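# Move yellow sponge from shelf to desk, restore cartons

## Task

Find the small yellow sponge sitting on a shelf behind some cartons and set it on the desk; every carton must end up resting on a shelf. The robot must not tip over or finish leaning, and nothing may count as placed if it stays put only because the robot is holding or propping it at the end.

## Robot and tools

Robot: a Hello Robot Stretch 3 with one arm. It has a two-wheeled base (0.33 m long, 0.34 m wide), a lift that moves the arm up and down a mast, and a telescoping arm that reaches out to the robot's right. The base cannot slide sideways, so reaching further forward means driving. Turning in place pivots about the point midway between the drive wheels, 0.05 m behind the front edge. With the arm pulled in and the wrist folded, turning sweeps a circle of radius 0.28 m; an unfolded, level gripper sticks out past it.

Frames: the base frame has its origin on the floor between the drive wheels, x forward, y left, z up. hand_pose is reported in this frame at the point where closed fingertips meet; with all wrist joints at zero its x axis points up, y back along the arm toward the mast, z toward the rear. The odometry frame is the base frame as it was when the scene began.

execute_actions: argument "actions" is a list holding exactly one action (or empty, which just reports state and pictures). An action can contain "base", "joints", or both, plus optional "contact_limits"; the parts start at the same time. "base" takes one command only: {"translate_m": d}, a relative straight drive from the current position, metres, forward positive, range -1 to 1; or {"rotate_rad": d}, a relative turn in place, radians, left/counter-clockwise positive, range -3.2 to 3.2. Base moves are measured from the position in the latest reported state. "joints" is a single object of absolute targets keyed by name: lift_m 0 to 1.1 m (arm height); arm_m 0 to 0.52 m (extension); wrist_yaw_rad -1.345 to 4.42 (0 along the arm, positive toward the front, 3.0 folded over the base); wrist_pitch_rad -1.57 to 0.451 (0 level, negative tips the fingers down); wrist_roll_rad -2.911 to 2.911 (0 fingers side by side); gripper_m -0.089 to 0.179 (bigger is wider; real fingertip gap is 0.007 less when nearly shut, 0.025 less when fully open, zero below 0.007); head_pan_rad -3.953 to 1.73 (0 forward, positive left, -1.57 looks along the arm); head_tilt_rad -1.53 to 0.419 (negative down). "contact_limits" accepts only arm_m, an effort percentage 1 to 100 at which the arm motion halts; smaller is softer but too small halts immediately. "cameras" picks head_camera, nav_camera, wrist_camera or all; null/omitted means all, [] means none. Unknown keys or out-of-range numbers reject the entire call. Any action lasts at most 15 s. Omitted joints or base may still be pushing toward an earlier target.

wait: seconds, 0 to 10; returns state and pictures without commanding anything.
zoom_image: camera plus region [x0, y0, x1, y1] in pixels from the top-left, no larger than 504x504, on that camera's latest full image.
finished_scene: scene number (1 or 2); irreversible, reports success and begins the next task.

Results: base_status and joint_status report how each motion ended: done (for the base, wheels turned the commanded amount even if slipping), off_target (stopped short, may still push), contact_stop, time_out, torque_fault (target dropped). Arm or lift after contact_stop go slack until commanded again; a slack lift may sink under load. on_its_own lists uncommanded joints; its "held at" is a target, not a position. motor_effort is percent of maximum, positive toward larger values, peak in brackets; readings carry fixed bias and noise. Resting effort outside its normal range suggests pushing or carrying. Positive wheel effort drives forward. lidar_m: 12 distances in 30-degree sectors starting straight ahead and going counter-clockwise (4th left, 7th behind, 10th right), in one plane 0.17 m up, range 0.15 to 12 m, '-' for nothing; it misses glass, thin legs, and parts hidden by the robot. wrist_depth_mm and head_depth_mm are 7x7 median depth grids (45-1000 and 280-4000 mm). base_odometry counts wheel turns; turned_by_wheels and turned_by_imu give rotation since last report; base_tilt gives forward/right lean in degrees with a few degrees of fixed error. Once a stop is reported, later execute_actions, wait or finished_scene calls in the same reply are skipped.

Gripping: command gripper_m below the object's width to hold; open to at least 0.02 above the contact value to let go. Neither reading nor 'done' proves a grasp. Over-squeezing triggers a force reduction and things can slip; send a new value to squeeze again.

Speed: the base is fast (0.30 m/s, 1.9 rad/s) only when stowed: lift_m under 0.30, arm_m under 0.03, wrist_yaw_rad over 2.54; otherwise 0.10 m/s and 0.63 rad/s.

Cautions: fold or unfold the wrist only with lift_m 0.32-0.95, wrist_pitch_rad -0.4, roll near 0; after folding the lift may go down to 0.25. With yaw below -0.4 keep pitch at -0.5 or lower. Pushing against something rigid with the gripper above about 0.45 m can tip the robot, as can a second push after a contact stop, driving while gripping something fixed, or snagging furniture (worst in reverse). If tilting, reverse the last move in small steps, free the gripper, and lower lift to about 0.2. Wrist servos overloaded for seconds shut off for 10 s. Avoid drops, slams and hard pushes; loose items may get nudged occasionally. Shorter robot motion time is better.

Each tool is called after "Call:" as name([rows], argument=value, ...), one row to a line, values as JSON.

## Session

Call:
execute_actions(actions=[])

Scene clock: 0.00 s.
base_odometry: x=+0.000 y=+0.000 heading=+0.000 (m, m, rad; odometry frame)
turned_by_wheels: +0.000 (rad since the last result)
turned_by_imu: +0.000 (rad since the last result)
base_tilt: forward=+1.2 right=+1.2 (deg)
lidar_m: 2.51 2.16 2.64 1.78 1.47 1.46 1.61 1.83 1.64 1.87 2.31 2.30
head_depth_mm: 2215 2308 2315 2354 2370 2382 2170 / 2301 2471 2477 2523 2521 2559 2183 / 2287 2649 2690 2732 2727 2775 2177 / 2280 2901 2908 2975 2998 2953 2180 / 2263 3097 3203 3294 3305 3146 2210 / 2260 3121 3168 3182 3217 3114 2190 / 2055 2891 2953 2906 2880 2725 2211
base_status: not commanded
joint_positions: lift_m=+0.480 arm_m=+0.001 wrist_yaw_rad=+2.834 wrist_pitch_rad=-0.387 wrist_roll_rad=-0.002 gripper_m=+0.037 head_pan_rad=-0.015 head_tilt_rad=+0.013
joint_status: not commanded
motor_effort: left_wheel=+0 right_wheel=+1 lift_m=+35 arm_m=+0 wrist_yaw_rad=+0 wrist_pitch_rad=+10 wrist_roll_rad=+0 gripper_m=+0 head_pan_rad=-1 head_tilt_rad=+2 (%)
hand_pose: x=+0.0479 y=+0.0718 z=+0.4993 quat_wxyz=(+0.241, +0.705, +0.028, +0.666) (m; base frame)
wrist_depth_mm: - - - - - - - / - - - - - - - / - - - - - - - / - - - - - - - / 911 887 899 916 955 914 934 / 775 - 795 763 789 774 771 / 650 - 649 652 639 661 659
pictures: head_camera (sideways: a quarter turn clockwise sets it upright), nav_camera (sideways: a quarter turn counterclockwise sets it upright), wrist_camera
Images, in order (width x height): head_camera 896x504, nav_camera 672x504, wrist_camera 644x364.

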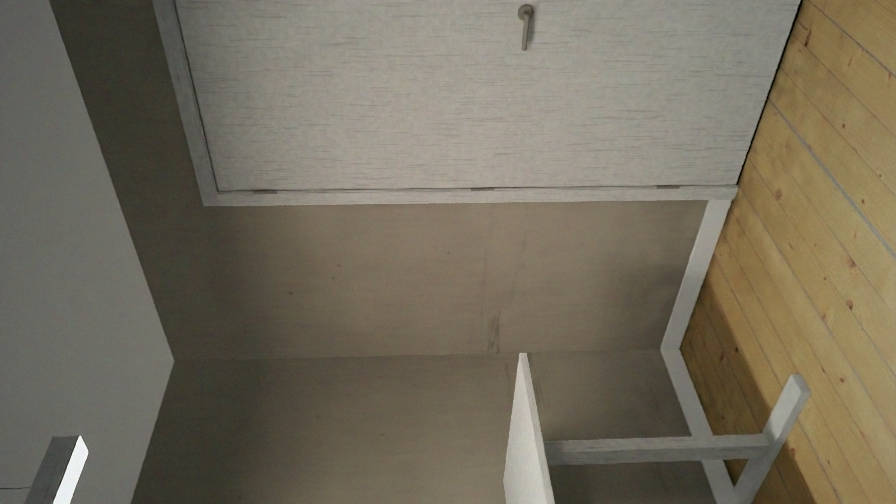

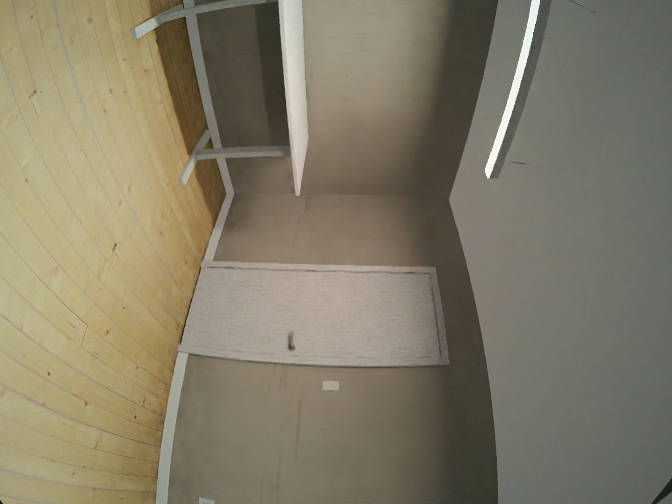

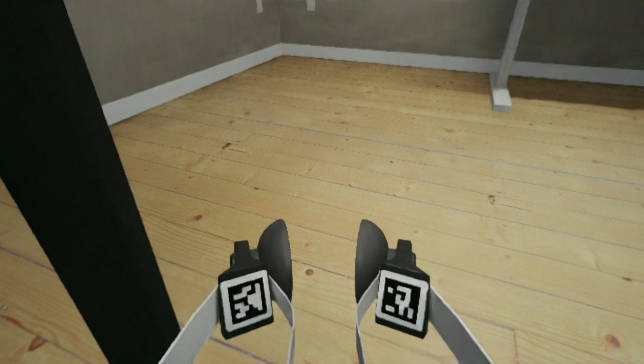

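Call:
execute_actions([
  {"joints":{"head_pan_rad":-1.6,"head_tilt_rad":-0.3}},
], cameras=["head_camera","nav_camera"])

Call:
execute_actions([
  {"joints":{"head_pan_rad":-3.3,"head_tilt_rad":-0.3}},
], cameras=["head_camera","nav_camera"])

Scene clock: 4.73 s.
base_odometry: x=+0.000 y=+0.000 heading=+0.000 (m, m, rad; odometry frame)
turned_by_wheels: +0.000 (rad since the last result)
turned_by_imu: +0.001 (rad since the last result)
base_tilt: forward=+1.1 right=+1.2 (deg)
lidar_m: 2.51 2.16 2.64 1.79 1.46 1.45 1.61 1.83 1.64 1.87 2.30 2.30
head_depth_mm: 1768 1921 2083 2234 2342 1862 1500 / 2008 1785 1876 2012 2146 1857 1489 / 2179 2268 2453 2472 2320 1866 1508 / 2327 2408 2603 2693 2422 1876 1496 / 2153 2255 2398 2624 2470 1879 1496 / 2541 2685 2784 2943 2490 1882 1522 / 2338 2432 2549 2674 2467 1899 1520
base_status: not commanded
joint_positions: lift_m=+0.480 arm_m=+0.001 wrist_yaw_rad=+2.834 wrist_pitch_rad=-0.387 wrist_roll_rad=-0.002 gripper_m=+0.037 head_pan_rad=-1.593 head_tilt_rad=-0.296
joint_status: all done
motor_effort: left_wheel=+0(0) right_wheel=+1(0) lift_m=+36(36) arm_m=+0(0) wrist_yaw_rad=-1(1) wrist_pitch_rad=+9(10) wrist_roll_rad=+0(1) gripper_m=+0(0) head_pan_rad=-4(41) head_tilt_rad=-2(17) (%)
hand_pose: x=+0.0479 y=+0.0718 z=+0.4993 quat_wxyz=(+0.241, +0.705, +0.028, +0.666) (m; base frame)
wrist_depth_mm: - - - - - - - / - - - - - - - / - - - - - - - / - - - - - - - / 927 937 888 918 952 907 923 / 759 - 798 767 790 782 779 / 682 - 649 661 629 659 674
pictures: head_camera (sideways: a quarter turn clockwise sets it upright), nav_camera (sideways: a quarter turn counterclockwise sets it upright)
Images, in order (width x height): head_camera 896x504, nav_camera 672x504.

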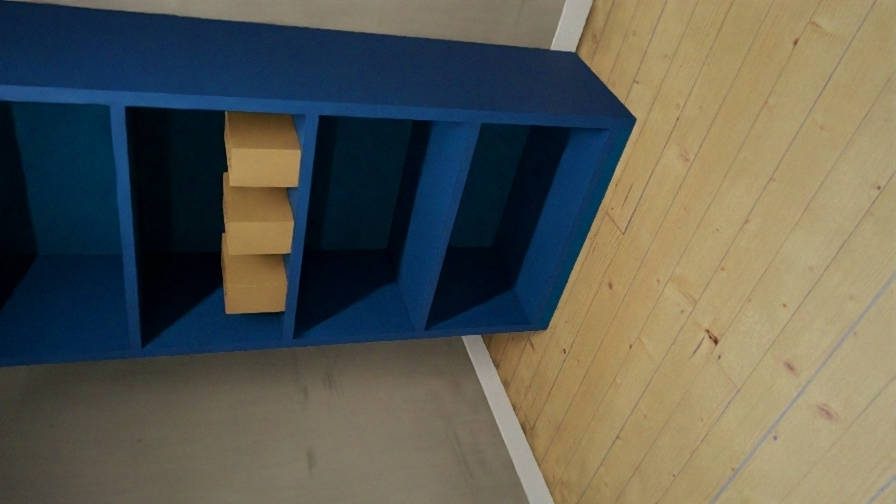

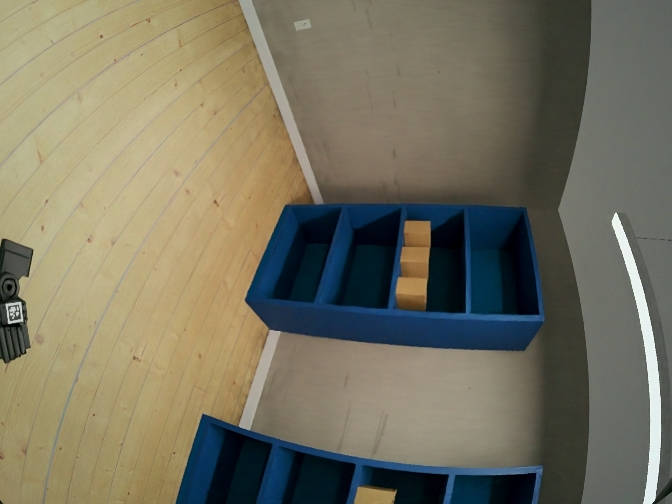

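Scene clock: 6.13 s.
base_odometry: x=+0.000 y=+0.000 heading=+0.000 (m, m, rad; odometry frame)
turned_by_wheels: +0.000 (rad since the last result)
turned_by_imu: +0.000 (rad since the last result)
base_tilt: forward=+1.2 right=+1.0 (deg)
lidar_m: 2.51 2.16 2.64 1.79 1.46 1.46 1.61 1.82 1.65 1.88 2.31 2.30
head_depth_mm: 1264 1332 1409 1496 1594 1682 1490 / 1330 1416 1495 1578 1686 1763 1491 / 1417 1499 1596 1690 1812 1851 1503 / 1494 1591 1680 1820 1953 1869 1510 / 1586 1682 1797 1926 2088 1874 1510 / 1687 1788 1952 2117 2251 1882 1504 / 1799 1944 2095 2294 2368 1897 1513
base_status: not commanded
joint_positions: lift_m=+0.480 arm_m=+0.001 wrist_yaw_rad=+2.834 wrist_pitch_rad=-0.387 wrist_roll_rad=-0.002 gripper_m=+0.037 head_pan_rad=-3.293 head_tilt_rad=-0.296
joint_status: all done
motor_effort: left_wheel=+0(0) right_wheel=+1(1) lift_m=+36(36) arm_m=+0(0) wrist_yaw_rad=-1(0) wrist_pitch_rad=+10(10) wrist_roll_rad=+0(0) gripper_m=+0(0) head_pan_rad=-4(44) head_tilt_rad=-1(2) (%)
hand_pose: x=+0.0479 y=+0.0718 z=+0.4993 quat_wxyz=(+0.241, +0.705, +0.028, +0.666) (m; base frame)
wrist_depth_mm: - - - - - - - / - - - - - - - / - - - - - - - / - - - - - - - / 922 939 904 901 965 956 911 / 783 - 802 770 778 777 767 / 652 - 648 664 642 667 660
pictures: head_camera (sideways: a quarter turn clockwise sets it upright), nav_camera (sideways: a quarter turn counterclockwise sets it upright)
Images, in order (width x height): head_camera 896x504, nav_camera 672x504.

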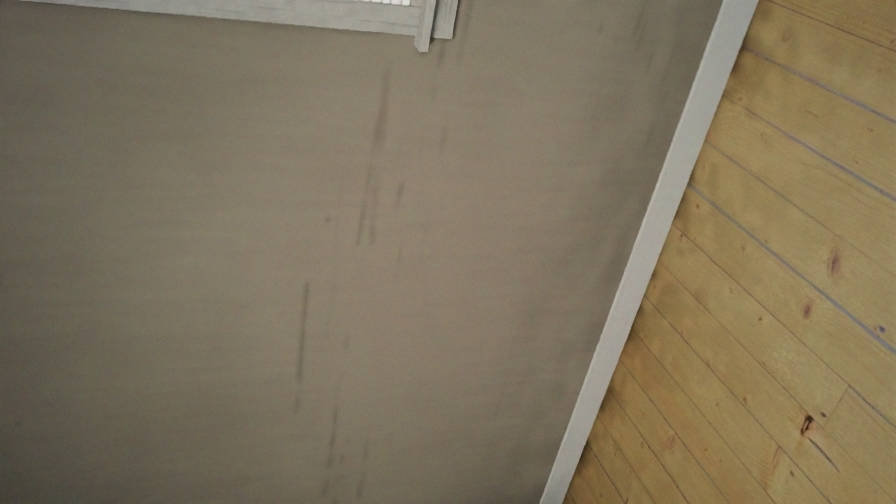

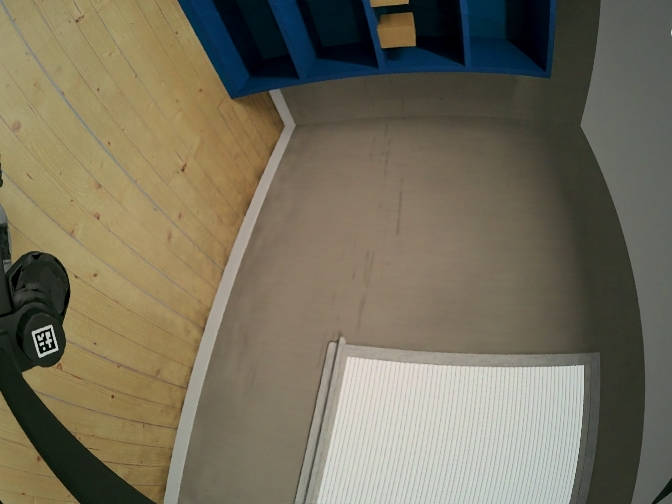

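Call:
execute_actions([
  {"joints":{"head_pan_rad":-2.3,"head_tilt_rad":-0.2}},
], cameras=["head_camera","nav_camera"])

Scene clock: 9.40 s.
base_odometry: x=+0.000 y=+0.000 heading=+0.000 (m, m, rad; odometry frame)
turned_by_wheels: +0.000 (rad since the last result)
turned_by_imu: +0.001 (rad since the last result)
base_tilt: forward=+1.2 right=+1.0 (deg)
lidar_m: 2.52 2.16 2.64 1.78 1.47 1.46 1.61 1.83 1.64 1.87 2.31 2.30
head_depth_mm: 1850 1904 1869 2140 2044 1934 1622 / 1867 1917 1689 2137 2016 1955 1626 / 1846 1917 1984 2135 2044 1957 1629 / 1837 1897 1993 2113 1923 1881 1639 / 1837 1947 2028 2160 2271 2108 1647 / 1846 1939 2045 2139 2251 2098 1624 / 1855 1957 2034 2144 2246 2108 1645
base_status: not commanded
joint_positions: lift_m=+0.480 arm_m=+0.001 wrist_yaw_rad=+2.834 wrist_pitch_rad=-0.387 wrist_roll_rad=-0.002 gripper_m=+0.037 head_pan_rad=-2.307 head_tilt_rad=-0.211
joint_status: all done
motor_effort: left_wheel=+0(0) right_wheel=+0(1) lift_m=+35(36) arm_m=+0(0) wrist_yaw_rad=+0(0) wrist_pitch_rad=+10(10) wrist_roll_rad=+0(0) gripper_m=+1(0) head_pan_rad=+3(45) head_tilt_rad=+4(12) (%)
hand_pose: x=+0.0479 y=+0.0718 z=+0.4993 quat_wxyz=(+0.241, +0.705, +0.028, +0.666) (m; base frame)
wrist_depth_mm: - - - - - - - / - - - - - - - / - - - - - - - / - - - - - - - / 900 912 907 902 971 914 893 / 778 - 792 764 797 777 784 / 663 - 647 664 640 658 665
pictures: head_camera (sideways: a quarter turn clockwise sets it upright), nav_camera (sideways: a quarter turn counterclockwise sets it upright)
Images, in order (width x height): head_camera 896x504, nav_camera 672x504.

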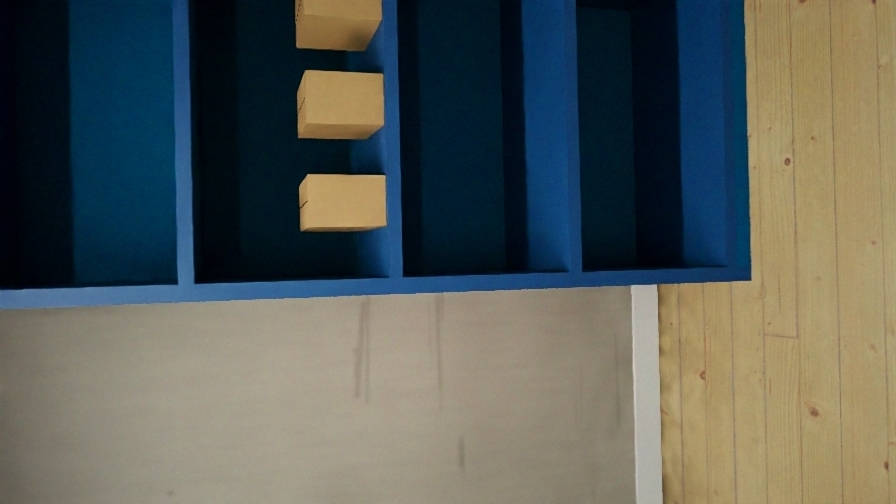

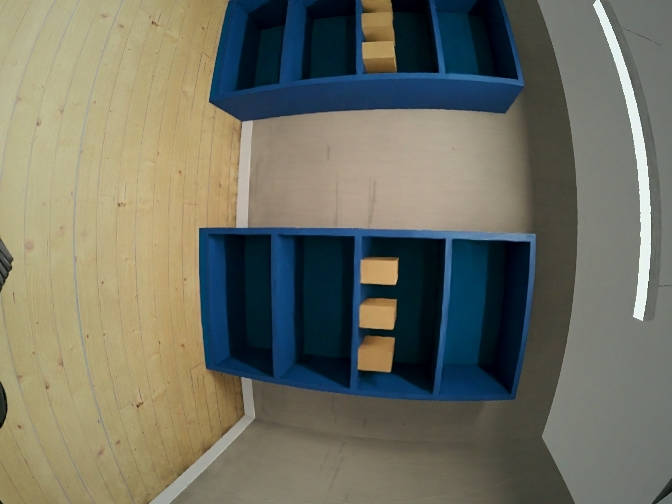

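Call:
execute_actions([
  {"base":{"rotate_rad":0.46},"joints":{"lift_m":0.26,"head_pan_rad":-1.57,"head_tilt_rad":-0.3}},
], cameras=[])

Call:
execute_actions([
  {"base":{"translate_m":-1.0}},
], cameras=[])

Call:
execute_actions([
  {"base":{"rotate_rad":-1.19}},
], cameras=["head_camera","nav_camera"])

Scene clock: 28.00 s.
base_odometry: x=+0.000 y=+0.000 heading=+0.460 (m, m, rad; odometry frame)
turned_by_wheels: +0.460 (rad since the last result)
turned_by_imu: +0.458 (rad since the last result)
base_tilt: forward=+1.2 right=+1.0 (deg)
lidar_m: 2.62 2.15 1.88 1.48 1.46 1.57 1.82 1.65 1.88 2.33 2.30 2.45
head_depth_mm: 2451 2597 2811 2933 2445 1860 1496 / 2344 2498 2629 2835 2435 1861 1494 / 2252 2380 2517 2702 2441 1869 1519 / 2176 2276 2414 2571 2483 1858 1506 / 2086 2202 2342 2485 2489 1880 1509 / 2001 2112 2260 2371 2453 1894 1508 / 1946 2044 2184 2283 2371 1900 1510
base_status: done
joint_positions: lift_m=+0.260 arm_m=+0.001 wrist_yaw_rad=+2.834 wrist_pitch_rad=-0.387 wrist_roll_rad=-0.002 gripper_m=+0.037 head_pan_rad=-1.577 head_tilt_rad=-0.296
joint_status: all done
motor_effort: left_wheel=-2(6) right_wheel=+3(7) lift_m=+21(31) arm_m=+0(0) wrist_yaw_rad=+0(0) wrist_pitch_rad=+10(10) wrist_roll_rad=+0(0) gripper_m=+0(0) head_pan_rad=+4(44) head_tilt_rad=-1(10) (%)
hand_pose: x=+0.0479 y=+0.0717 z=+0.2801 quat_wxyz=(+0.241, +0.705, +0.029, +0.666) (m; base frame)
wrist_depth_mm: - - - - - - - / - - - - - - - / - 960 963 968 984 971 938 / - 747 724 723 739 731 728 / 596 593 593 594 610 589 584 / 494 - 515 487 510 501 492 / 439 - - 420 416 425 425
pictures: none
No camera images: the call's "cameras" was empty. Leave "cameras" out to get every camera's image.

Scene clock: 32.93 s.
base_odometry: x=-0.896 y=-0.444 heading=+0.460 (m, m, rad; odometry frame)
turned_by_wheels: +0.000 (rad since the last result)
turned_by_imu: -0.004 (rad since the last result)
base_tilt: forward=+1.1 right=+0.9 (deg)
lidar_m: 3.13 2.96 1.36 1.07 1.06 1.13 0.83 1.19 0.86 1.50 2.70 2.89
head_depth_mm: 1372 1466 1569 1703 1846 1855 1494 / 1313 1397 1491 1608 1727 1793 1499 / 1450 2013 1567 1900 1722 1812 1510 / 2038 2102 2258 2369 2332 1873 1500 / 2399 2546 2713 2862 2468 1887 1507 / 2371 2493 2649 2796 2488 1884 1504 / 2291 2418 2554 2677 2485 1895 1506
base_status: done
joint_positions: lift_m=+0.260 arm_m=+0.001 wrist_yaw_rad=+2.834 wrist_pitch_rad=-0.387 wrist_roll_rad=-0.002 gripper_m=+0.037 head_pan_rad=-1.577 head_tilt_rad=-0.296
joint_status: not commanded
motor_effort: left_wheel=-1(7) right_wheel=+2(5) lift_m=+22(22) arm_m=+0(0) wrist_yaw_rad=+0(1) wrist_pitch_rad=+10(10) wrist_roll_rad=+1(0) gripper_m=+0(0) head_pan_rad=+4(4) head_tilt_rad=+0(1) (%)
hand_pose: x=+0.0479 y=+0.0717 z=+0.2801 quat_wxyz=(+0.241, +0.705, +0.029, +0.666) (m; base frame)
wrist_depth_mm: - 941 - - - - - / - 973 - - - - - / - 965 970 966 961 967 993 / - 750 741 743 744 746 725 / 587 591 580 587 614 583 593 / 494 - 510 488 501 500 503 / 438 - - 428 412 420 429
pictures: none
No camera images: the call's "cameras" was empty. Leave "cameras" out to get every camera's image.

Scene clock: 34.90 s.
base_odometry: x=-0.896 y=-0.444 heading=-0.730 (m, m, rad; odometry frame)
turned_by_wheels: -1.190 (rad since the last result)
turned_by_imu: -1.177 (rad since the last result)
base_tilt: forward=+1.3 right=+1.0 (deg)
lidar_m: 2.70 2.78 3.59 3.12 1.55 1.10 1.05 1.08 0.83 1.19 0.86 1.50
head_depth_mm: 761 1075 729 756 1263 1096 1148 / 750 1071 803 761 1305 1098 1294 / 743 1068 1146 876 1302 1108 1303 / 731 1076 827 761 1295 1115 1305 / 720 1073 834 759 1293 1110 976 / 710 1069 1130 886 1296 1106 975 / 699 1069 822 757 1293 1118 979
base_status: done
joint_positions: lift_m=+0.260 arm_m=+0.001 wrist_yaw_rad=+2.834 wrist_pitch_rad=-0.387 wrist_roll_rad=-0.002 gripper_m=+0.037 head_pan_rad=-1.577 head_tilt_rad=-0.297
joint_status: not commanded
motor_effort: left_wheel=+1(6) right_wheel=-1(4) lift_m=+22(22) arm_m=+0(0) wrist_yaw_rad=+0(0) wrist_pitch_rad=+10(10) wrist_roll_rad=+0(0) gripper_m=+0(1) head_pan_rad=+3(4) head_tilt_rad=-1(1) (%)
hand_pose: x=+0.0479 y=+0.0717 z=+0.2801 quat_wxyz=(+0.241, +0.705, +0.029, +0.666) (m; base frame)
wrist_depth_mm: - - - - - - - / - - - - - - - / - 960 988 973 948 959 950 / - 744 718 732 748 730 720 / 590 594 592 594 612 589 583 / 502 - 515 498 498 497 500 / 447 - - 425 416 424 429
pictures: head_camera (sideways: a quarter turn clockwise sets it upright), nav_camera (sideways: a quarter turn counterclockwise sets it upright)
Images, in order (width x height): head_camera 896x504, nav_camera 672x504.

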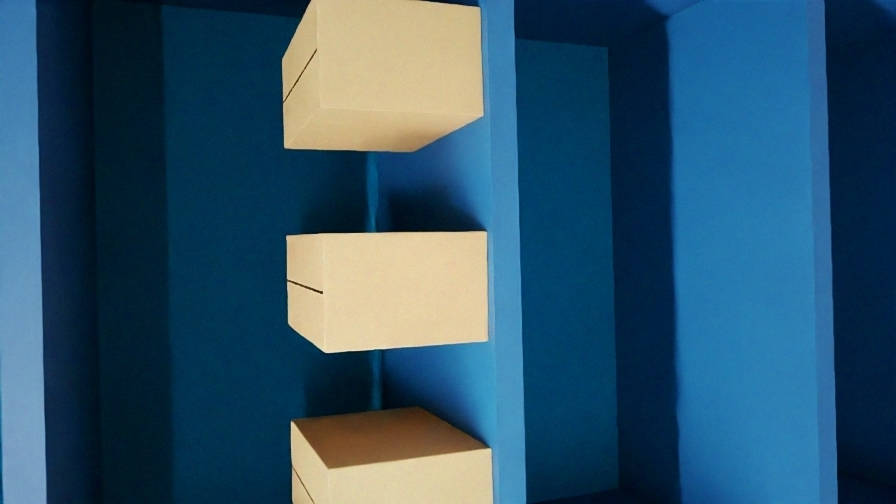

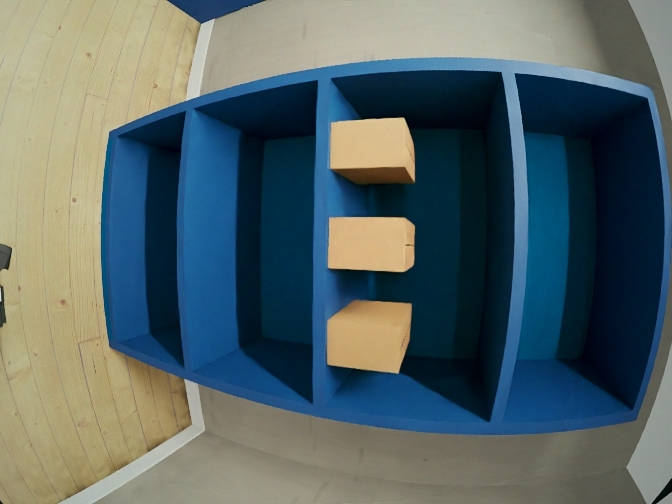

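Call:
execute_actions([
  {"base":{"translate_m":0.17},"joints":{"head_pan_rad":-1.8}},
], cameras=["head_camera"])

Call:
execute_actions([
  {"base":{"translate_m":-0.27},"joints":{"head_pan_rad":-1.4}},
], cameras=["head_camera"])

Scene clock: 42.77 s.
base_odometry: x=-0.769 y=-0.557 heading=-0.730 (m, m, rad; odometry frame)
turned_by_wheels: +0.000 (rad since the last result)
turned_by_imu: +0.002 (rad since the last result)
base_tilt: forward=+1.3 right=+1.1 (deg)
lidar_m: 2.53 2.60 3.45 3.54 1.79 1.28 1.22 1.25 0.92 1.18 0.78 1.35
head_depth_mm: 761 1013 798 830 1132 1075 1208 / 751 1144 800 812 1339 1102 1366 / 742 1119 982 879 1342 1104 1343 / 728 1102 826 772 1328 1111 1304 / 720 1077 832 759 1293 1112 972 / 707 1054 1115 891 1272 1116 949 / 698 1034 907 719 1236 1117 925
base_status: done
joint_positions: lift_m=+0.260 arm_m=+0.001 wrist_yaw_rad=+2.834 wrist_pitch_rad=-0.387 wrist_roll_rad=-0.002 gripper_m=+0.037 head_pan_rad=-1.793 head_tilt_rad=-0.297
joint_status: all done
motor_effort: left_wheel=+1(7) right_wheel=-1(6) lift_m=+22(22) arm_m=-1(0) wrist_yaw_rad=+0(0) wrist_pitch_rad=+10(10) wrist_roll_rad=+0(0) gripper_m=+0(1) head_pan_rad=-3(26) head_tilt_rad=-1(1) (%)
hand_pose: x=+0.0479 y=+0.0717 z=+0.2800 quat_wxyz=(+0.241, +0.705, +0.029, +0.666) (m; base frame)
wrist_depth_mm: - - - - - - - / - - - - - - - / - 962 977 944 957 936 969 / - 730 756 751 740 728 732 / 583 592 598 593 604 595 594 / 496 - 514 495 503 488 493 / 433 - - 426 411 425 427
pictures: head_camera (sideways: a quarter turn clockwise sets it upright)
Images, in order (width x height): head_camera 896x504.

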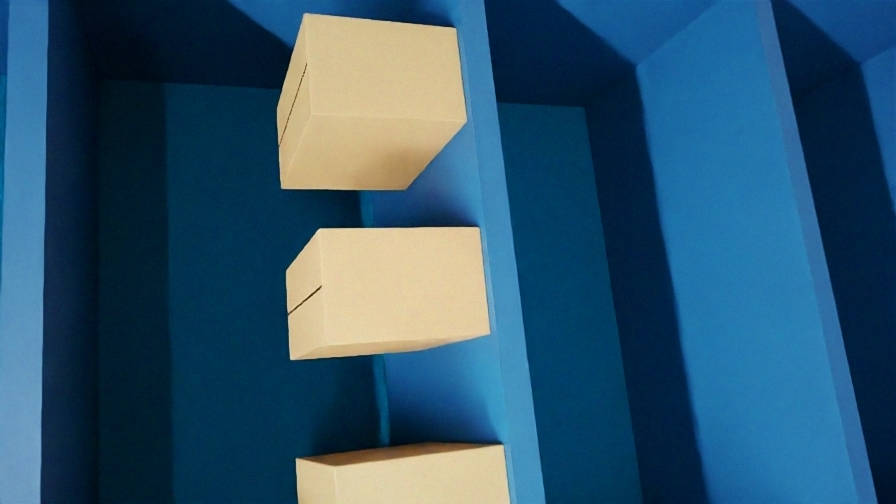

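Scene clock: 45.33 s.
base_odometry: x=-0.971 y=-0.377 heading=-0.730 (m, m, rad; odometry frame)
turned_by_wheels: +0.000 (rad since the last result)
turned_by_imu: -0.001 (rad since the last result)
base_tilt: forward=+1.3 right=+1.1 (deg)
lidar_m: 2.80 2.89 3.64 3.12 1.40 1.00 0.95 0.98 0.79 1.00 0.92 1.59
head_depth_mm: 761 1045 701 729 1267 1096 966 / 751 1054 1109 818 1277 1099 969 / 741 1075 1115 821 1295 1101 1298 / 730 1086 737 767 1318 1107 1300 / 720 1106 1159 791 1347 1108 1345 / 837 1122 891 808 1356 1118 1349 / 826 1119 777 805 1207 1116 1189
base_status: done
joint_positions: lift_m=+0.260 arm_m=+0.001 wrist_yaw_rad=+2.834 wrist_pitch_rad=-0.387 wrist_roll_rad=-0.002 gripper_m=+0.037 head_pan_rad=-1.407 head_tilt_rad=-0.297
joint_status: all done
motor_effort: left_wheel=+2(5) right_wheel=-1(10) lift_m=+22(22) arm_m=+0(0) wrist_yaw_rad=-1(1) wrist_pitch_rad=+10(10) wrist_roll_rad=+0(1) gripper_m=+0(0) head_pan_rad=+4(31) head_tilt_rad=-1(1) (%)
hand_pose: x=+0.0479 y=+0.0717 z=+0.2800 quat_wxyz=(+0.241, +0.705, +0.029, +0.666) (m; base frame)
wrist_depth_mm: - - - - - - - / - - - - - - - / - 967 974 963 980 959 951 / - 724 727 740 739 717 722 / 594 602 589 587 605 576 586 / 499 - 510 489 502 489 489 / 442 - - 423 412 426 425
pictures: head_camera (sideways: a quarter turn clockwise sets it upright)
Images, in order (width x height): head_camera 896x504.

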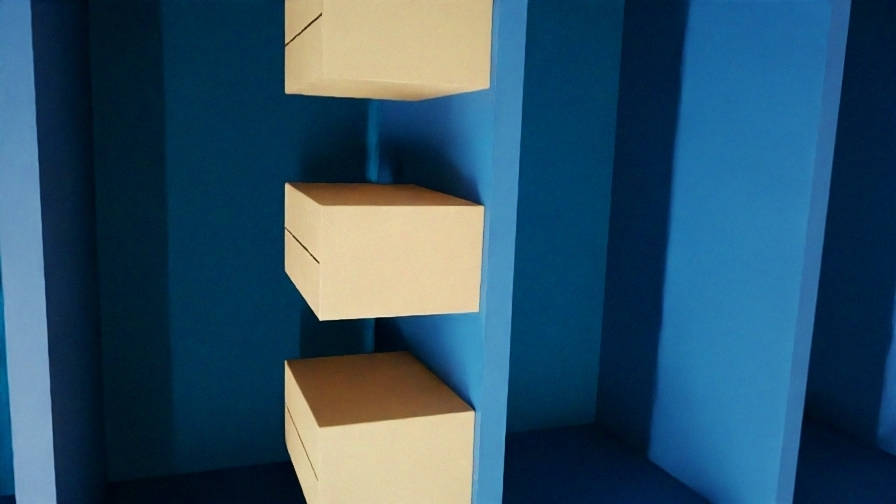

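Call:
execute_actions([
  {"base":{"translate_m":0.5},"joints":{"head_pan_rad":-1.95}},
], cameras=["head_camera","nav_camera"])

Scene clock: 56.80 s.
base_odometry: x=-0.598 y=-0.711 heading=-0.730 (m, m, rad; odometry frame)
turned_by_wheels: +0.000 (rad since the last result)
turned_by_imu: +0.004 (rad since the last result)
base_tilt: forward=+1.2 right=+1.1 (deg)
lidar_m: 2.30 2.37 3.13 3.53 2.12 1.52 1.45 1.07 1.08 0.72 1.23 1.16
head_depth_mm: 912 1143 876 912 1272 1179 1373 / 897 1247 979 954 1420 1139 1411 / 885 1195 805 826 1401 1102 1380 / 866 1146 853 824 1365 1111 1345 / 716 1105 1156 783 1318 1114 978 / 705 1067 736 735 1278 1120 952 / 697 1027 885 789 1220 1124 922
base_status: done
joint_positions: lift_m=+0.260 arm_m=+0.001 wrist_yaw_rad=+2.834 wrist_pitch_rad=-0.388 wrist_roll_rad=-0.002 gripper_m=+0.037 head_pan_rad=-1.943 head_tilt_rad=-0.297
joint_status: all done
motor_effort: left_wheel=+1(8) right_wheel=-1(6) lift_m=+22(22) arm_m=+0(0) wrist_yaw_rad=-1(0) wrist_pitch_rad=+10(10) wrist_roll_rad=+0(1) gripper_m=+1(0) head_pan_rad=-4(39) head_tilt_rad=-1(1) (%)
hand_pose: x=+0.0479 y=+0.0717 z=+0.2800 quat_wxyz=(+0.241, +0.705, +0.029, +0.666) (m; base frame)
wrist_depth_mm: - - - - - - - / - - - - - - - / - 971 971 984 945 950 933 / - 740 727 729 729 739 751 / 598 596 589 582 600 588 595 / 503 - 513 500 510 496 497 / 436 - - 429 411 430 419
pictures: head_camera (sideways: a quarter turn clockwise sets it upright), nav_camera (sideways: a quarter turn counterclockwise sets it upright)
Images, in order (width x height): head_camera 896x504, nav_camera 672x504.

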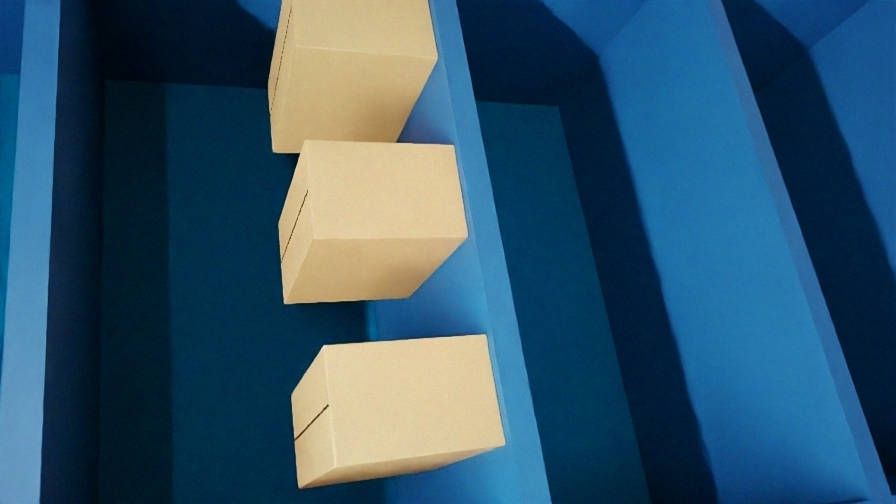

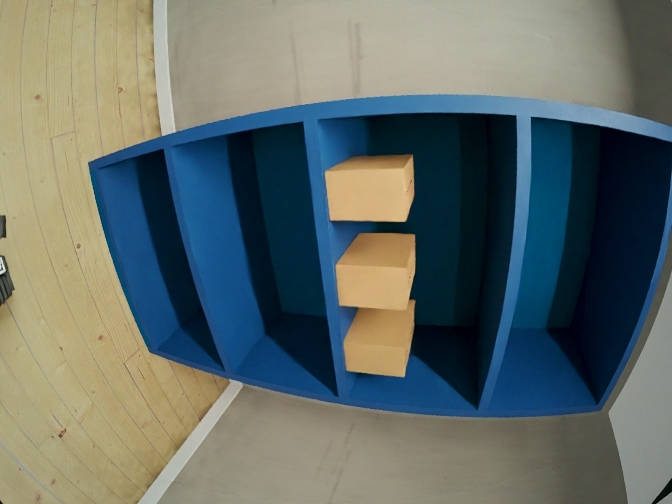

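Call:
execute_actions([
  {"base":{"translate_m":1.0},"joints":{"head_pan_rad":-1.25}},
], cameras=["head_camera","nav_camera"])

Scene clock: 66.97 s.
base_odometry: x=+0.147 y=-1.377 heading=-0.730 (m, m, rad; odometry frame)
turned_by_wheels: +0.000 (rad since the last result)
turned_by_imu: +0.007 (rad since the last result)
base_tilt: forward=+1.4 right=+1.1 (deg)
lidar_m: 1.31 1.35 1.81 3.15 3.19 2.55 2.45 1.14 1.21 0.70 1.14 1.05
head_depth_mm: 763 995 1051 864 1191 1082 881 / 752 1026 702 707 1243 1106 915 / 743 1050 807 727 1278 1096 945 / 730 1090 1119 865 1314 1112 980 / 720 1123 793 780 1356 1111 1340 / 837 1158 968 802 1414 1115 1386 / 826 1177 913 881 1338 1113 1365
base_status: done
joint_positions: lift_m=+0.260 arm_m=+0.001 wrist_yaw_rad=+2.834 wrist_pitch_rad=-0.388 wrist_roll_rad=-0.002 gripper_m=+0.037 head_pan_rad=-1.257 head_tilt_rad=-0.297
joint_status: all done
motor_effort: left_wheel=+0(5) right_wheel=+0(6) lift_m=+22(22) arm_m=-1(0) wrist_yaw_rad=-1(0) wrist_pitch_rad=+10(10) wrist_roll_rad=+0(0) gripper_m=+0(0) head_pan_rad=+4(41) head_tilt_rad=-1(1) (%)
hand_pose: x=+0.0479 y=+0.0717 z=+0.2800 quat_wxyz=(+0.241, +0.705, +0.029, +0.666) (m; base frame)
wrist_depth_mm: - - - - - - - / - - - - - - - / - 974 961 977 962 957 949 / - 722 734 747 730 732 735 / 590 596 598 587 608 593 592 / 493 - 518 495 507 490 495 / 438 - - 426 409 423 422
pictures: head_camera (sideways: a quarter turn clockwise sets it upright), nav_camera (sideways: a quarter turn counterclockwise sets it upright)
Images, in order (width x height): head_camera 896x504, nav_camera 672x504.

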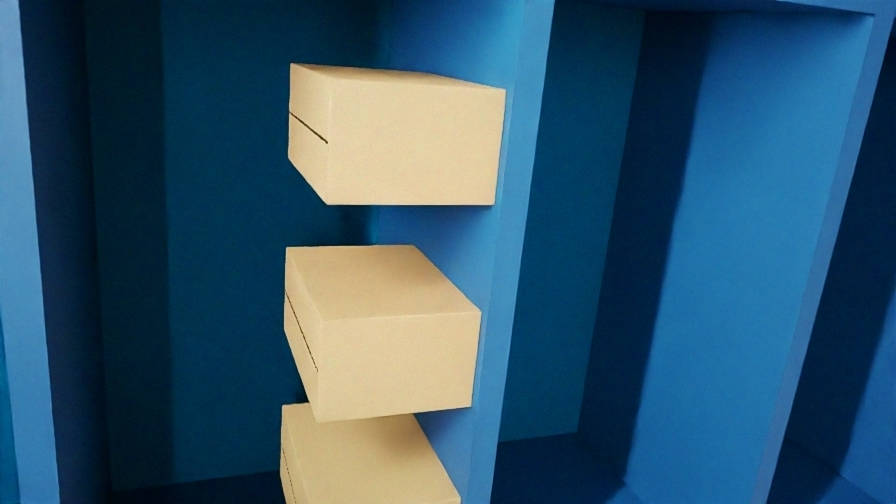

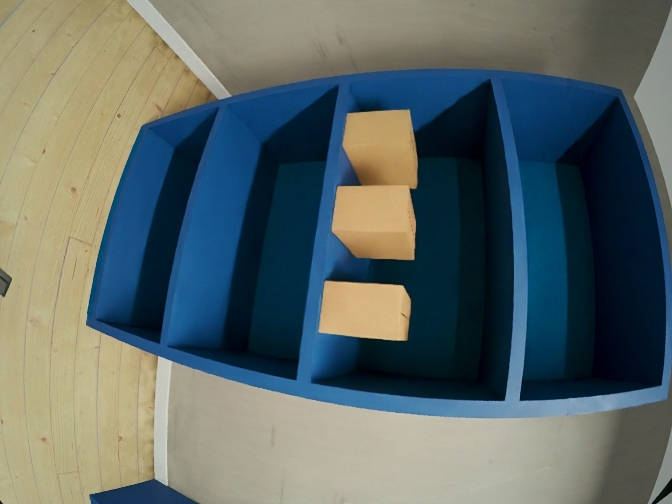

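Call:
execute_actions([
  {"base":{"translate_m":0.4},"joints":{"lift_m":0.9,"head_pan_rad":-1.57}},
], cameras=["head_camera"])

Call:
execute_actions([
  {"joints":{"wrist_yaw_rad":0,"gripper_m":0.179}},
], cameras=[])

Call:
execute_actions([
  {"joints":{"wrist_pitch_rad":0,"lift_m":1.1}},
])

Scene clock: 80.53 s.
base_odometry: x=+0.445 y=-1.644 heading=-0.730 (m, m, rad; odometry frame)
turned_by_wheels: +0.000 (rad since the last result)
turned_by_imu: +0.004 (rad since the last result)
base_tilt: forward=+1.2 right=+1.1 (deg)
lidar_m: 0.91 0.94 1.26 3.13 3.70 2.96 2.84 1.47 0.81 1.13 0.78 0.95
head_depth_mm: 761 1018 791 737 1253 1096 938 / 753 1021 1088 874 1252 1099 943 / 740 1023 711 698 1249 1105 941 / 730 1025 821 706 1247 1113 944 / 719 1025 1087 885 1257 1107 948 / 708 1026 822 713 1256 1118 950 / 697 1026 743 701 1115 1082 959
base_status: done
joint_positions: lift_m=+0.900 arm_m=+0.001 wrist_yaw_rad=+2.834 wrist_pitch_rad=-0.388 wrist_roll_rad=-0.002 gripper_m=+0.037 head_pan_rad=-1.563 head_tilt_rad=-0.297
joint_status: all done
motor_effort: left_wheel=+0(7) right_wheel=+0(7) lift_m=+49(48) arm_m=+0(0) wrist_yaw_rad=-1(0) wrist_pitch_rad=+10(10) wrist_roll_rad=+0(0) gripper_m=+0(0) head_pan_rad=-4(27) head_tilt_rad=-1(1) (%)
hand_pose: x=+0.0479 y=+0.0716 z=+0.9190 quat_wxyz=(+0.241, +0.705, +0.029, +0.666) (m; base frame)
wrist_depth_mm: - - - - - - 790 / - - - - - - 834 / - - - - - - 870 / - - - - - - 889 / - - - - - - 887 / - - - - - - 911 / - - - - - - 942
pictures: head_camera (sideways: a quarter turn clockwise sets it upright)
Images, in order (width x height): head_camera 896x504.

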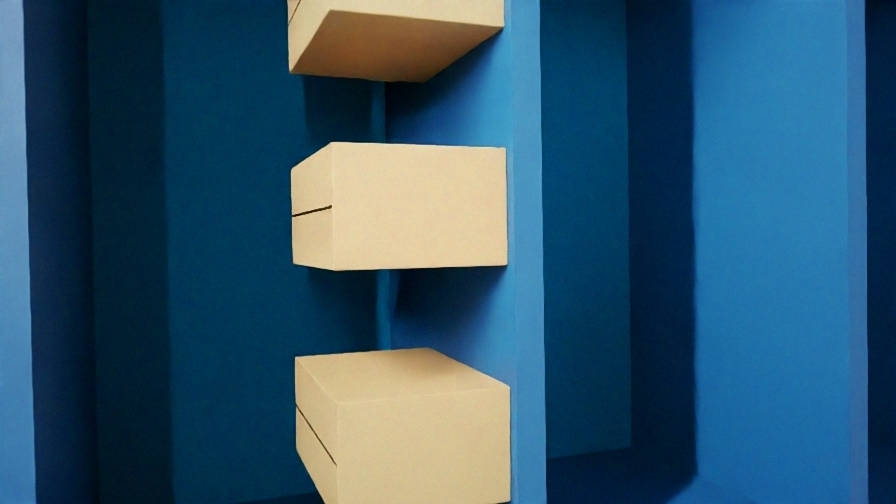

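Scene clock: 82.97 s.
base_odometry: x=+0.445 y=-1.644 heading=-0.730 (m, m, rad; odometry frame)
turned_by_wheels: +0.000 (rad since the last result)
turned_by_imu: +0.001 (rad since the last result)
base_tilt: forward=+1.3 right=+1.1 (deg)
lidar_m: 0.91 0.94 1.26 3.13 3.72 2.96 2.84 1.47 0.82 1.14 0.78 0.95
head_depth_mm: 762 1025 790 736 1249 1094 938 / 749 1021 1088 872 1245 1103 937 / 741 1024 713 696 1240 1103 930 / 731 1024 820 706 1252 1108 944 / 721 1024 1093 889 1256 1108 948 / 709 1024 824 714 1254 1117 948 / 698 1029 746 698 1115 1078 957
base_status: not commanded
joint_positions: lift_m=+0.900 arm_m=+0.001 wrist_yaw_rad=+0.003 wrist_pitch_rad=-0.388 wrist_roll_rad=-0.002 gripper_m=+0.179 head_pan_rad=-1.563 head_tilt_rad=-0.297
joint_status: all done
motor_effort: left_wheel=+0(0) right_wheel=+0(0) lift_m=+49(49) arm_m=+0(0) wrist_yaw_rad=-2(3) wrist_pitch_rad=+10(10) wrist_roll_rad=+0(0) gripper_m=+1(85) head_pan_rad=-4(4) head_tilt_rad=-1(1) (%)
hand_pose: x=-0.0208 y=-0.3738 z=+0.9190 quat_wxyz=(+0.695, +0.138, -0.692, -0.135) (m; base frame)
wrist_depth_mm: 394 395 399 399 398 397 400 / 523 795 851 869 859 775 509 / 520 768 948 934 950 777 513 / 544 785 924 912 944 778 540 / 603 726 754 753 755 718 - / - 650 656 647 658 653 - / - 839 - - - 823 -
pictures: none
No camera images: the call's "cameras" was empty. Leave "cameras" out to get every camera's image.

Scene clock: 85.63 s.
base_odometry: x=+0.445 y=-1.644 heading=-0.730 (m, m, rad; odometry frame)
turned_by_wheels: +0.000 (rad since the last result)
turned_by_imu: +0.001 (rad since the last result)
base_tilt: forward=+1.2 right=+1.0 (deg)
lidar_m: 0.91 0.94 1.26 3.11 3.70 2.97 2.84 1.47 0.82 1.13 0.78 0.95
head_depth_mm: 761 1006 - - - - - / 750 1010 - - - - - / 739 1012 - - - - - / 729 1025 1073 699 1264 1104 948 / 719 1027 1091 888 1255 1114 947 / 708 1025 825 711 1255 1117 951 / 695 1024 743 700 1110 1081 950
base_status: not commanded
joint_positions: lift_m=+1.100 arm_m=+0.001 wrist_yaw_rad=+0.003 wrist_pitch_rad=-0.023 wrist_roll_rad=-0.002 gripper_m=+0.179 head_pan_rad=-1.563 head_tilt_rad=-0.297
joint_status: all done
motor_effort: left_wheel=+1(0) right_wheel=+0(0) lift_m=+49(49) arm_m=-1(1) wrist_yaw_rad=-2(2) wrist_pitch_rad=+14(15) wrist_roll_rad=+0(0) gripper_m=+0(0) head_pan_rad=-4(4) head_tilt_rad=-1(1) (%)
hand_pose: x=-0.0207 y=-0.4013 z=+1.2083 quat_wxyz=(+0.708, +0.009, -0.706, -0.007) (m; base frame)
wrist_depth_mm: 497 558 554 555 575 567 492 / 519 771 838 851 850 758 521 / 528 760 878 863 868 785 514 / 528 621 870 520 875 612 518 / 516 466 642 477 660 474 512 / 496 480 533 485 531 492 478 / - 484 479 - - 706 -
pictures: head_camera (sideways: a quarter turn clockwise sets it upright), nav_camera (sideways: a quarter turn counterclockwise sets it upright), wrist_camera
Images, in order (width x height): head_camera 896x504, nav_camera 672x504, wrist_camera 644x364.

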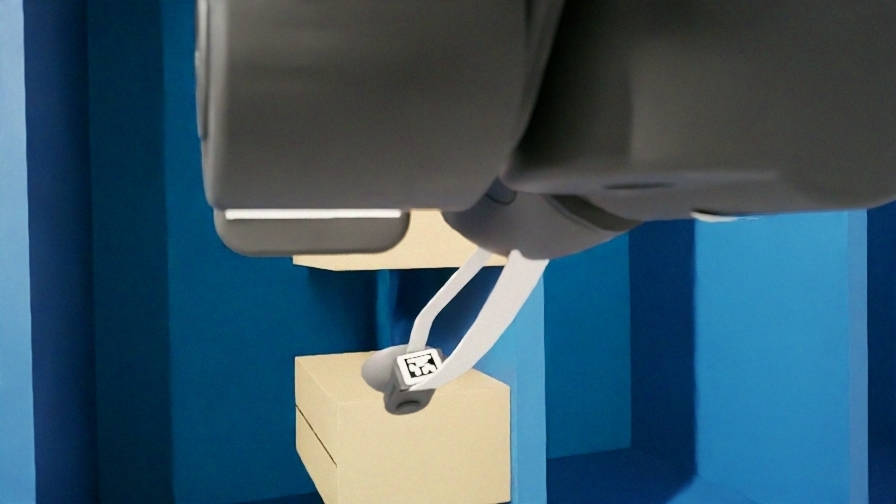

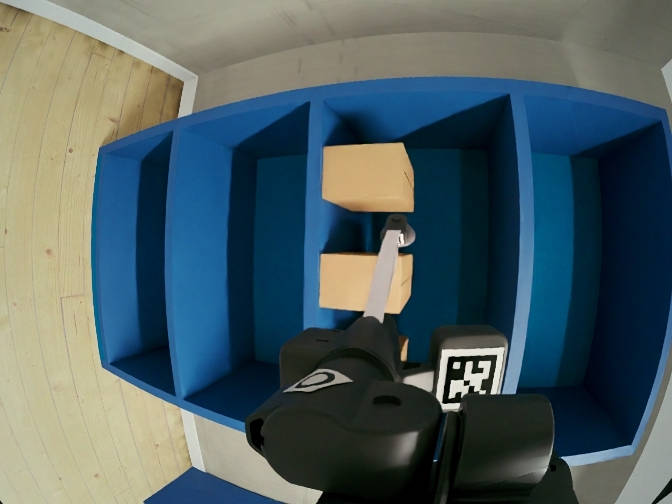

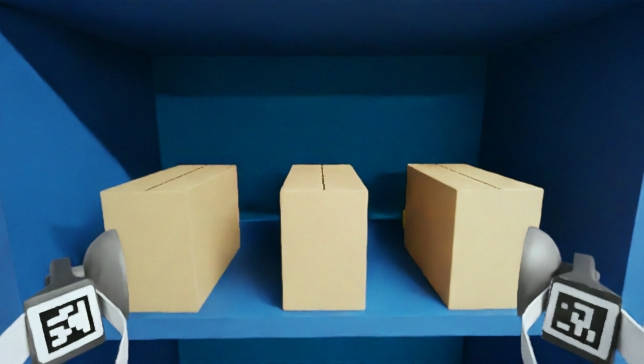

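Call:
zoom_image(camera="wrist_camera", region=[360, 150, 560, 320])

Region (360, 150, 560, 320) of wrist_camera's 644x364 image, scaled by 2.520; it fills the top 428 rows of this view, and the rest is white.

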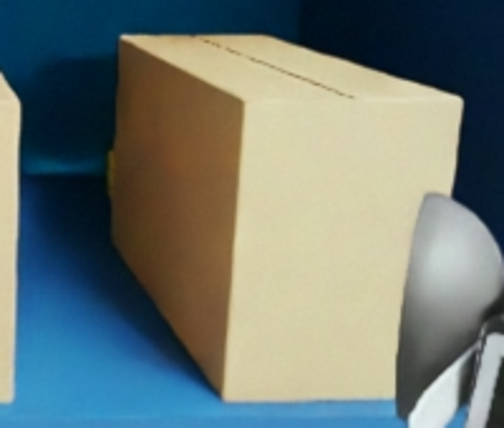

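Call:
execute_actions([
  {"base":{"rotate_rad":0.43},"joints":{"lift_m":1.03}},
], cameras=[])

Call:
execute_actions([
  {"base":{"translate_m":-0.286}},
], cameras=[])

Call:
execute_actions([
  {"base":{"rotate_rad":-0.43}},
], cameras=["wrist_camera","nav_camera"])

Scene clock: 99.90 s.
base_odometry: x=+0.445 y=-1.644 heading=-0.300 (m, m, rad; odometry frame)
turned_by_wheels: +0.430 (rad since the last result)
turned_by_imu: +0.428 (rad since the last result)
base_tilt: forward=+1.3 right=+1.1 (deg)
lidar_m: 0.92 1.17 2.43 3.30 3.06 2.84 1.47 0.82 1.13 0.79 0.99 0.91
head_depth_mm: 762 1004 1024 810 - - - / 752 1045 702 701 - - - / 741 1018 965 737 - - - / 721 808 856 844 917 958 1061 / 664 712 763 814 1166 1627 1470 / 1191 1265 1359 1450 1556 1643 1507 / 1185 1223 1267 1310 1361 1401 1425
base_status: done
joint_positions: lift_m=+1.030 arm_m=+0.001 wrist_yaw_rad=+0.002 wrist_pitch_rad=-0.022 wrist_roll_rad=-0.002 gripper_m=+0.179 head_pan_rad=-1.563 head_tilt_rad=-0.297
joint_status: all done
motor_effort: left_wheel=-2(5) right_wheel=+3(7) lift_m=+21(43) arm_m=+0(0) wrist_yaw_rad=-1(1) wrist_pitch_rad=+14(14) wrist_roll_rad=+0(0) gripper_m=+1(0) head_pan_rad=-4(4) head_tilt_rad=-2(1) (%)
hand_pose: x=-0.0209 y=-0.4014 z=+1.1393 quat_wxyz=(+0.708, +0.009, -0.706, -0.007) (m; base frame)
wrist_depth_mm: 684 879 - 665 805 753 682 / 727 909 - 706 845 777 705 / 740 931 - 688 855 778 704 / 715 911 - 600 475 540 378 / 718 958 - 541 499 512 390 / 687 - - 678 480 437 389 / - - - 815 944 882 -
pictures: none
No camera images: the call's "cameras" was empty. Leave "cameras" out to get every camera's image.

Scene clock: 103.70 s.
base_odometry: x=+0.172 y=-1.559 heading=-0.300 (m, m, rad; odometry frame)
turned_by_wheels: +0.000 (rad since the last result)
turned_by_imu: +0.000 (rad since the last result)
base_tilt: forward=+1.2 right=+1.0 (deg)
lidar_m: 1.19 1.49 3.16 3.35 2.78 2.58 1.19 1.12 0.60 1.04 0.87 1.18
head_depth_mm: 763 898 956 869 - - - / 751 936 743 682 - - - / 741 980 710 609 - - - / 730 1022 887 661 1258 1070 871 / 717 1068 812 776 1299 1108 918 / 708 990 735 719 1101 1087 978 / 700 863 857 788 946 998 1034
base_status: done
joint_positions: lift_m=+1.030 arm_m=+0.001 wrist_yaw_rad=+0.002 wrist_pitch_rad=-0.022 wrist_roll_rad=-0.002 gripper_m=+0.179 head_pan_rad=-1.563 head_tilt_rad=-0.297
joint_status: not commanded
motor_effort: left_wheel=-1(6) right_wheel=+2(2) lift_m=+21(21) arm_m=+0(0) wrist_yaw_rad=-1(2) wrist_pitch_rad=+14(14) wrist_roll_rad=+0(0) gripper_m=+0(0) head_pan_rad=-3(4) head_tilt_rad=-1(1) (%)
hand_pose: x=-0.0209 y=-0.4014 z=+1.1393 quat_wxyz=(+0.708, +0.009, -0.706, -0.007) (m; base frame)
wrist_depth_mm: 532 614 746 765 699 659 604 / 880 622 865 836 733 669 606 / 886 599 783 820 736 670 604 / 897 561 516 392 758 323 287 / 915 526 517 403 518 393 293 / 914 651 478 407 435 381 292 / - 696 931 931 369 332 -
pictures: none
No camera images: the call's "cameras" was empty. Leave "cameras" out to get every camera's image.

Scene clock: 105.37 s.
base_odometry: x=+0.172 y=-1.559 heading=-0.730 (m, m, rad; odometry frame)
turned_by_wheels: -0.430 (rad since the last result)
turned_by_imu: -0.427 (rad since the last result)
base_tilt: forward=+1.0 right=+1.1 (deg)
lidar_m: 1.17 1.21 1.63 3.69 3.33 2.70 2.58 1.19 0.60 0.66 0.94 0.86
head_depth_mm: 592 639 646 654 - - - / 753 904 964 904 - - - / 739 918 951 575 - - - / 729 922 718 578 611 1074 870 / 718 921 974 834 663 1110 892 / 709 925 961 775 649 1115 901 / 698 919 747 586 614 1116 899
base_status: done
joint_positions: lift_m=+1.030 arm_m=+0.001 wrist_yaw_rad=+0.002 wrist_pitch_rad=-0.022 wrist_roll_rad=-0.002 gripper_m=+0.179 head_pan_rad=-1.563 head_tilt_rad=-0.297
joint_status: not commanded
motor_effort: left_wheel=+2(4) right_wheel=-2(6) lift_m=+22(21) arm_m=-1(0) wrist_yaw_rad=-2(1) wrist_pitch_rad=+14(14) wrist_roll_rad=+0(0) gripper_m=+0(0) head_pan_rad=-4(4) head_tilt_rad=-1(1) (%)
hand_pose: x=-0.0210 y=-0.4014 z=+1.1393 quat_wxyz=(+0.708, +0.009, -0.706, -0.008) (m; base frame)
wrist_depth_mm: 708 729 698 731 568 317 746 / 728 744 737 733 571 319 772 / 751 748 760 741 579 338 781 / 337 369 579 346 570 338 820 / 351 385 521 354 528 346 838 / 359 401 399 370 429 356 864 / - 362 364 360 359 367 -
pictures: nav_camera (sideways: a quarter turn counterclockwise sets it upright), wrist_camera
Images, in order (width x height): nav_camera 672x504, wrist_camera 644x364.

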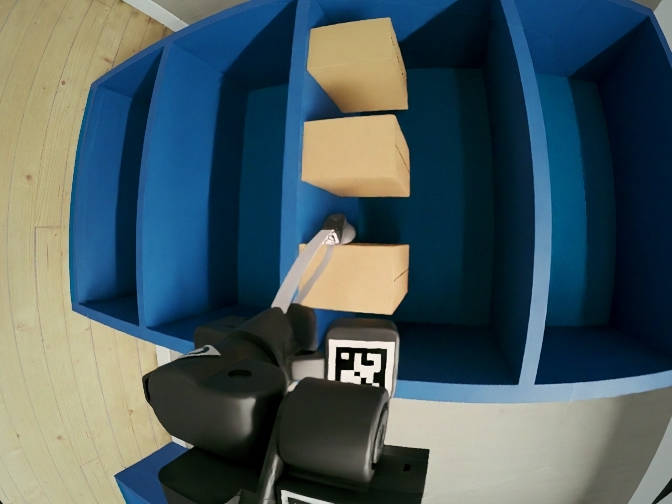

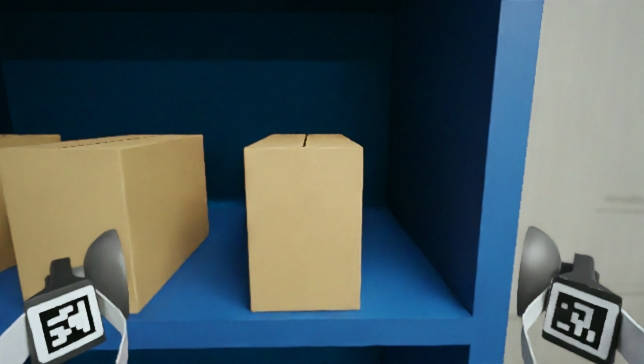

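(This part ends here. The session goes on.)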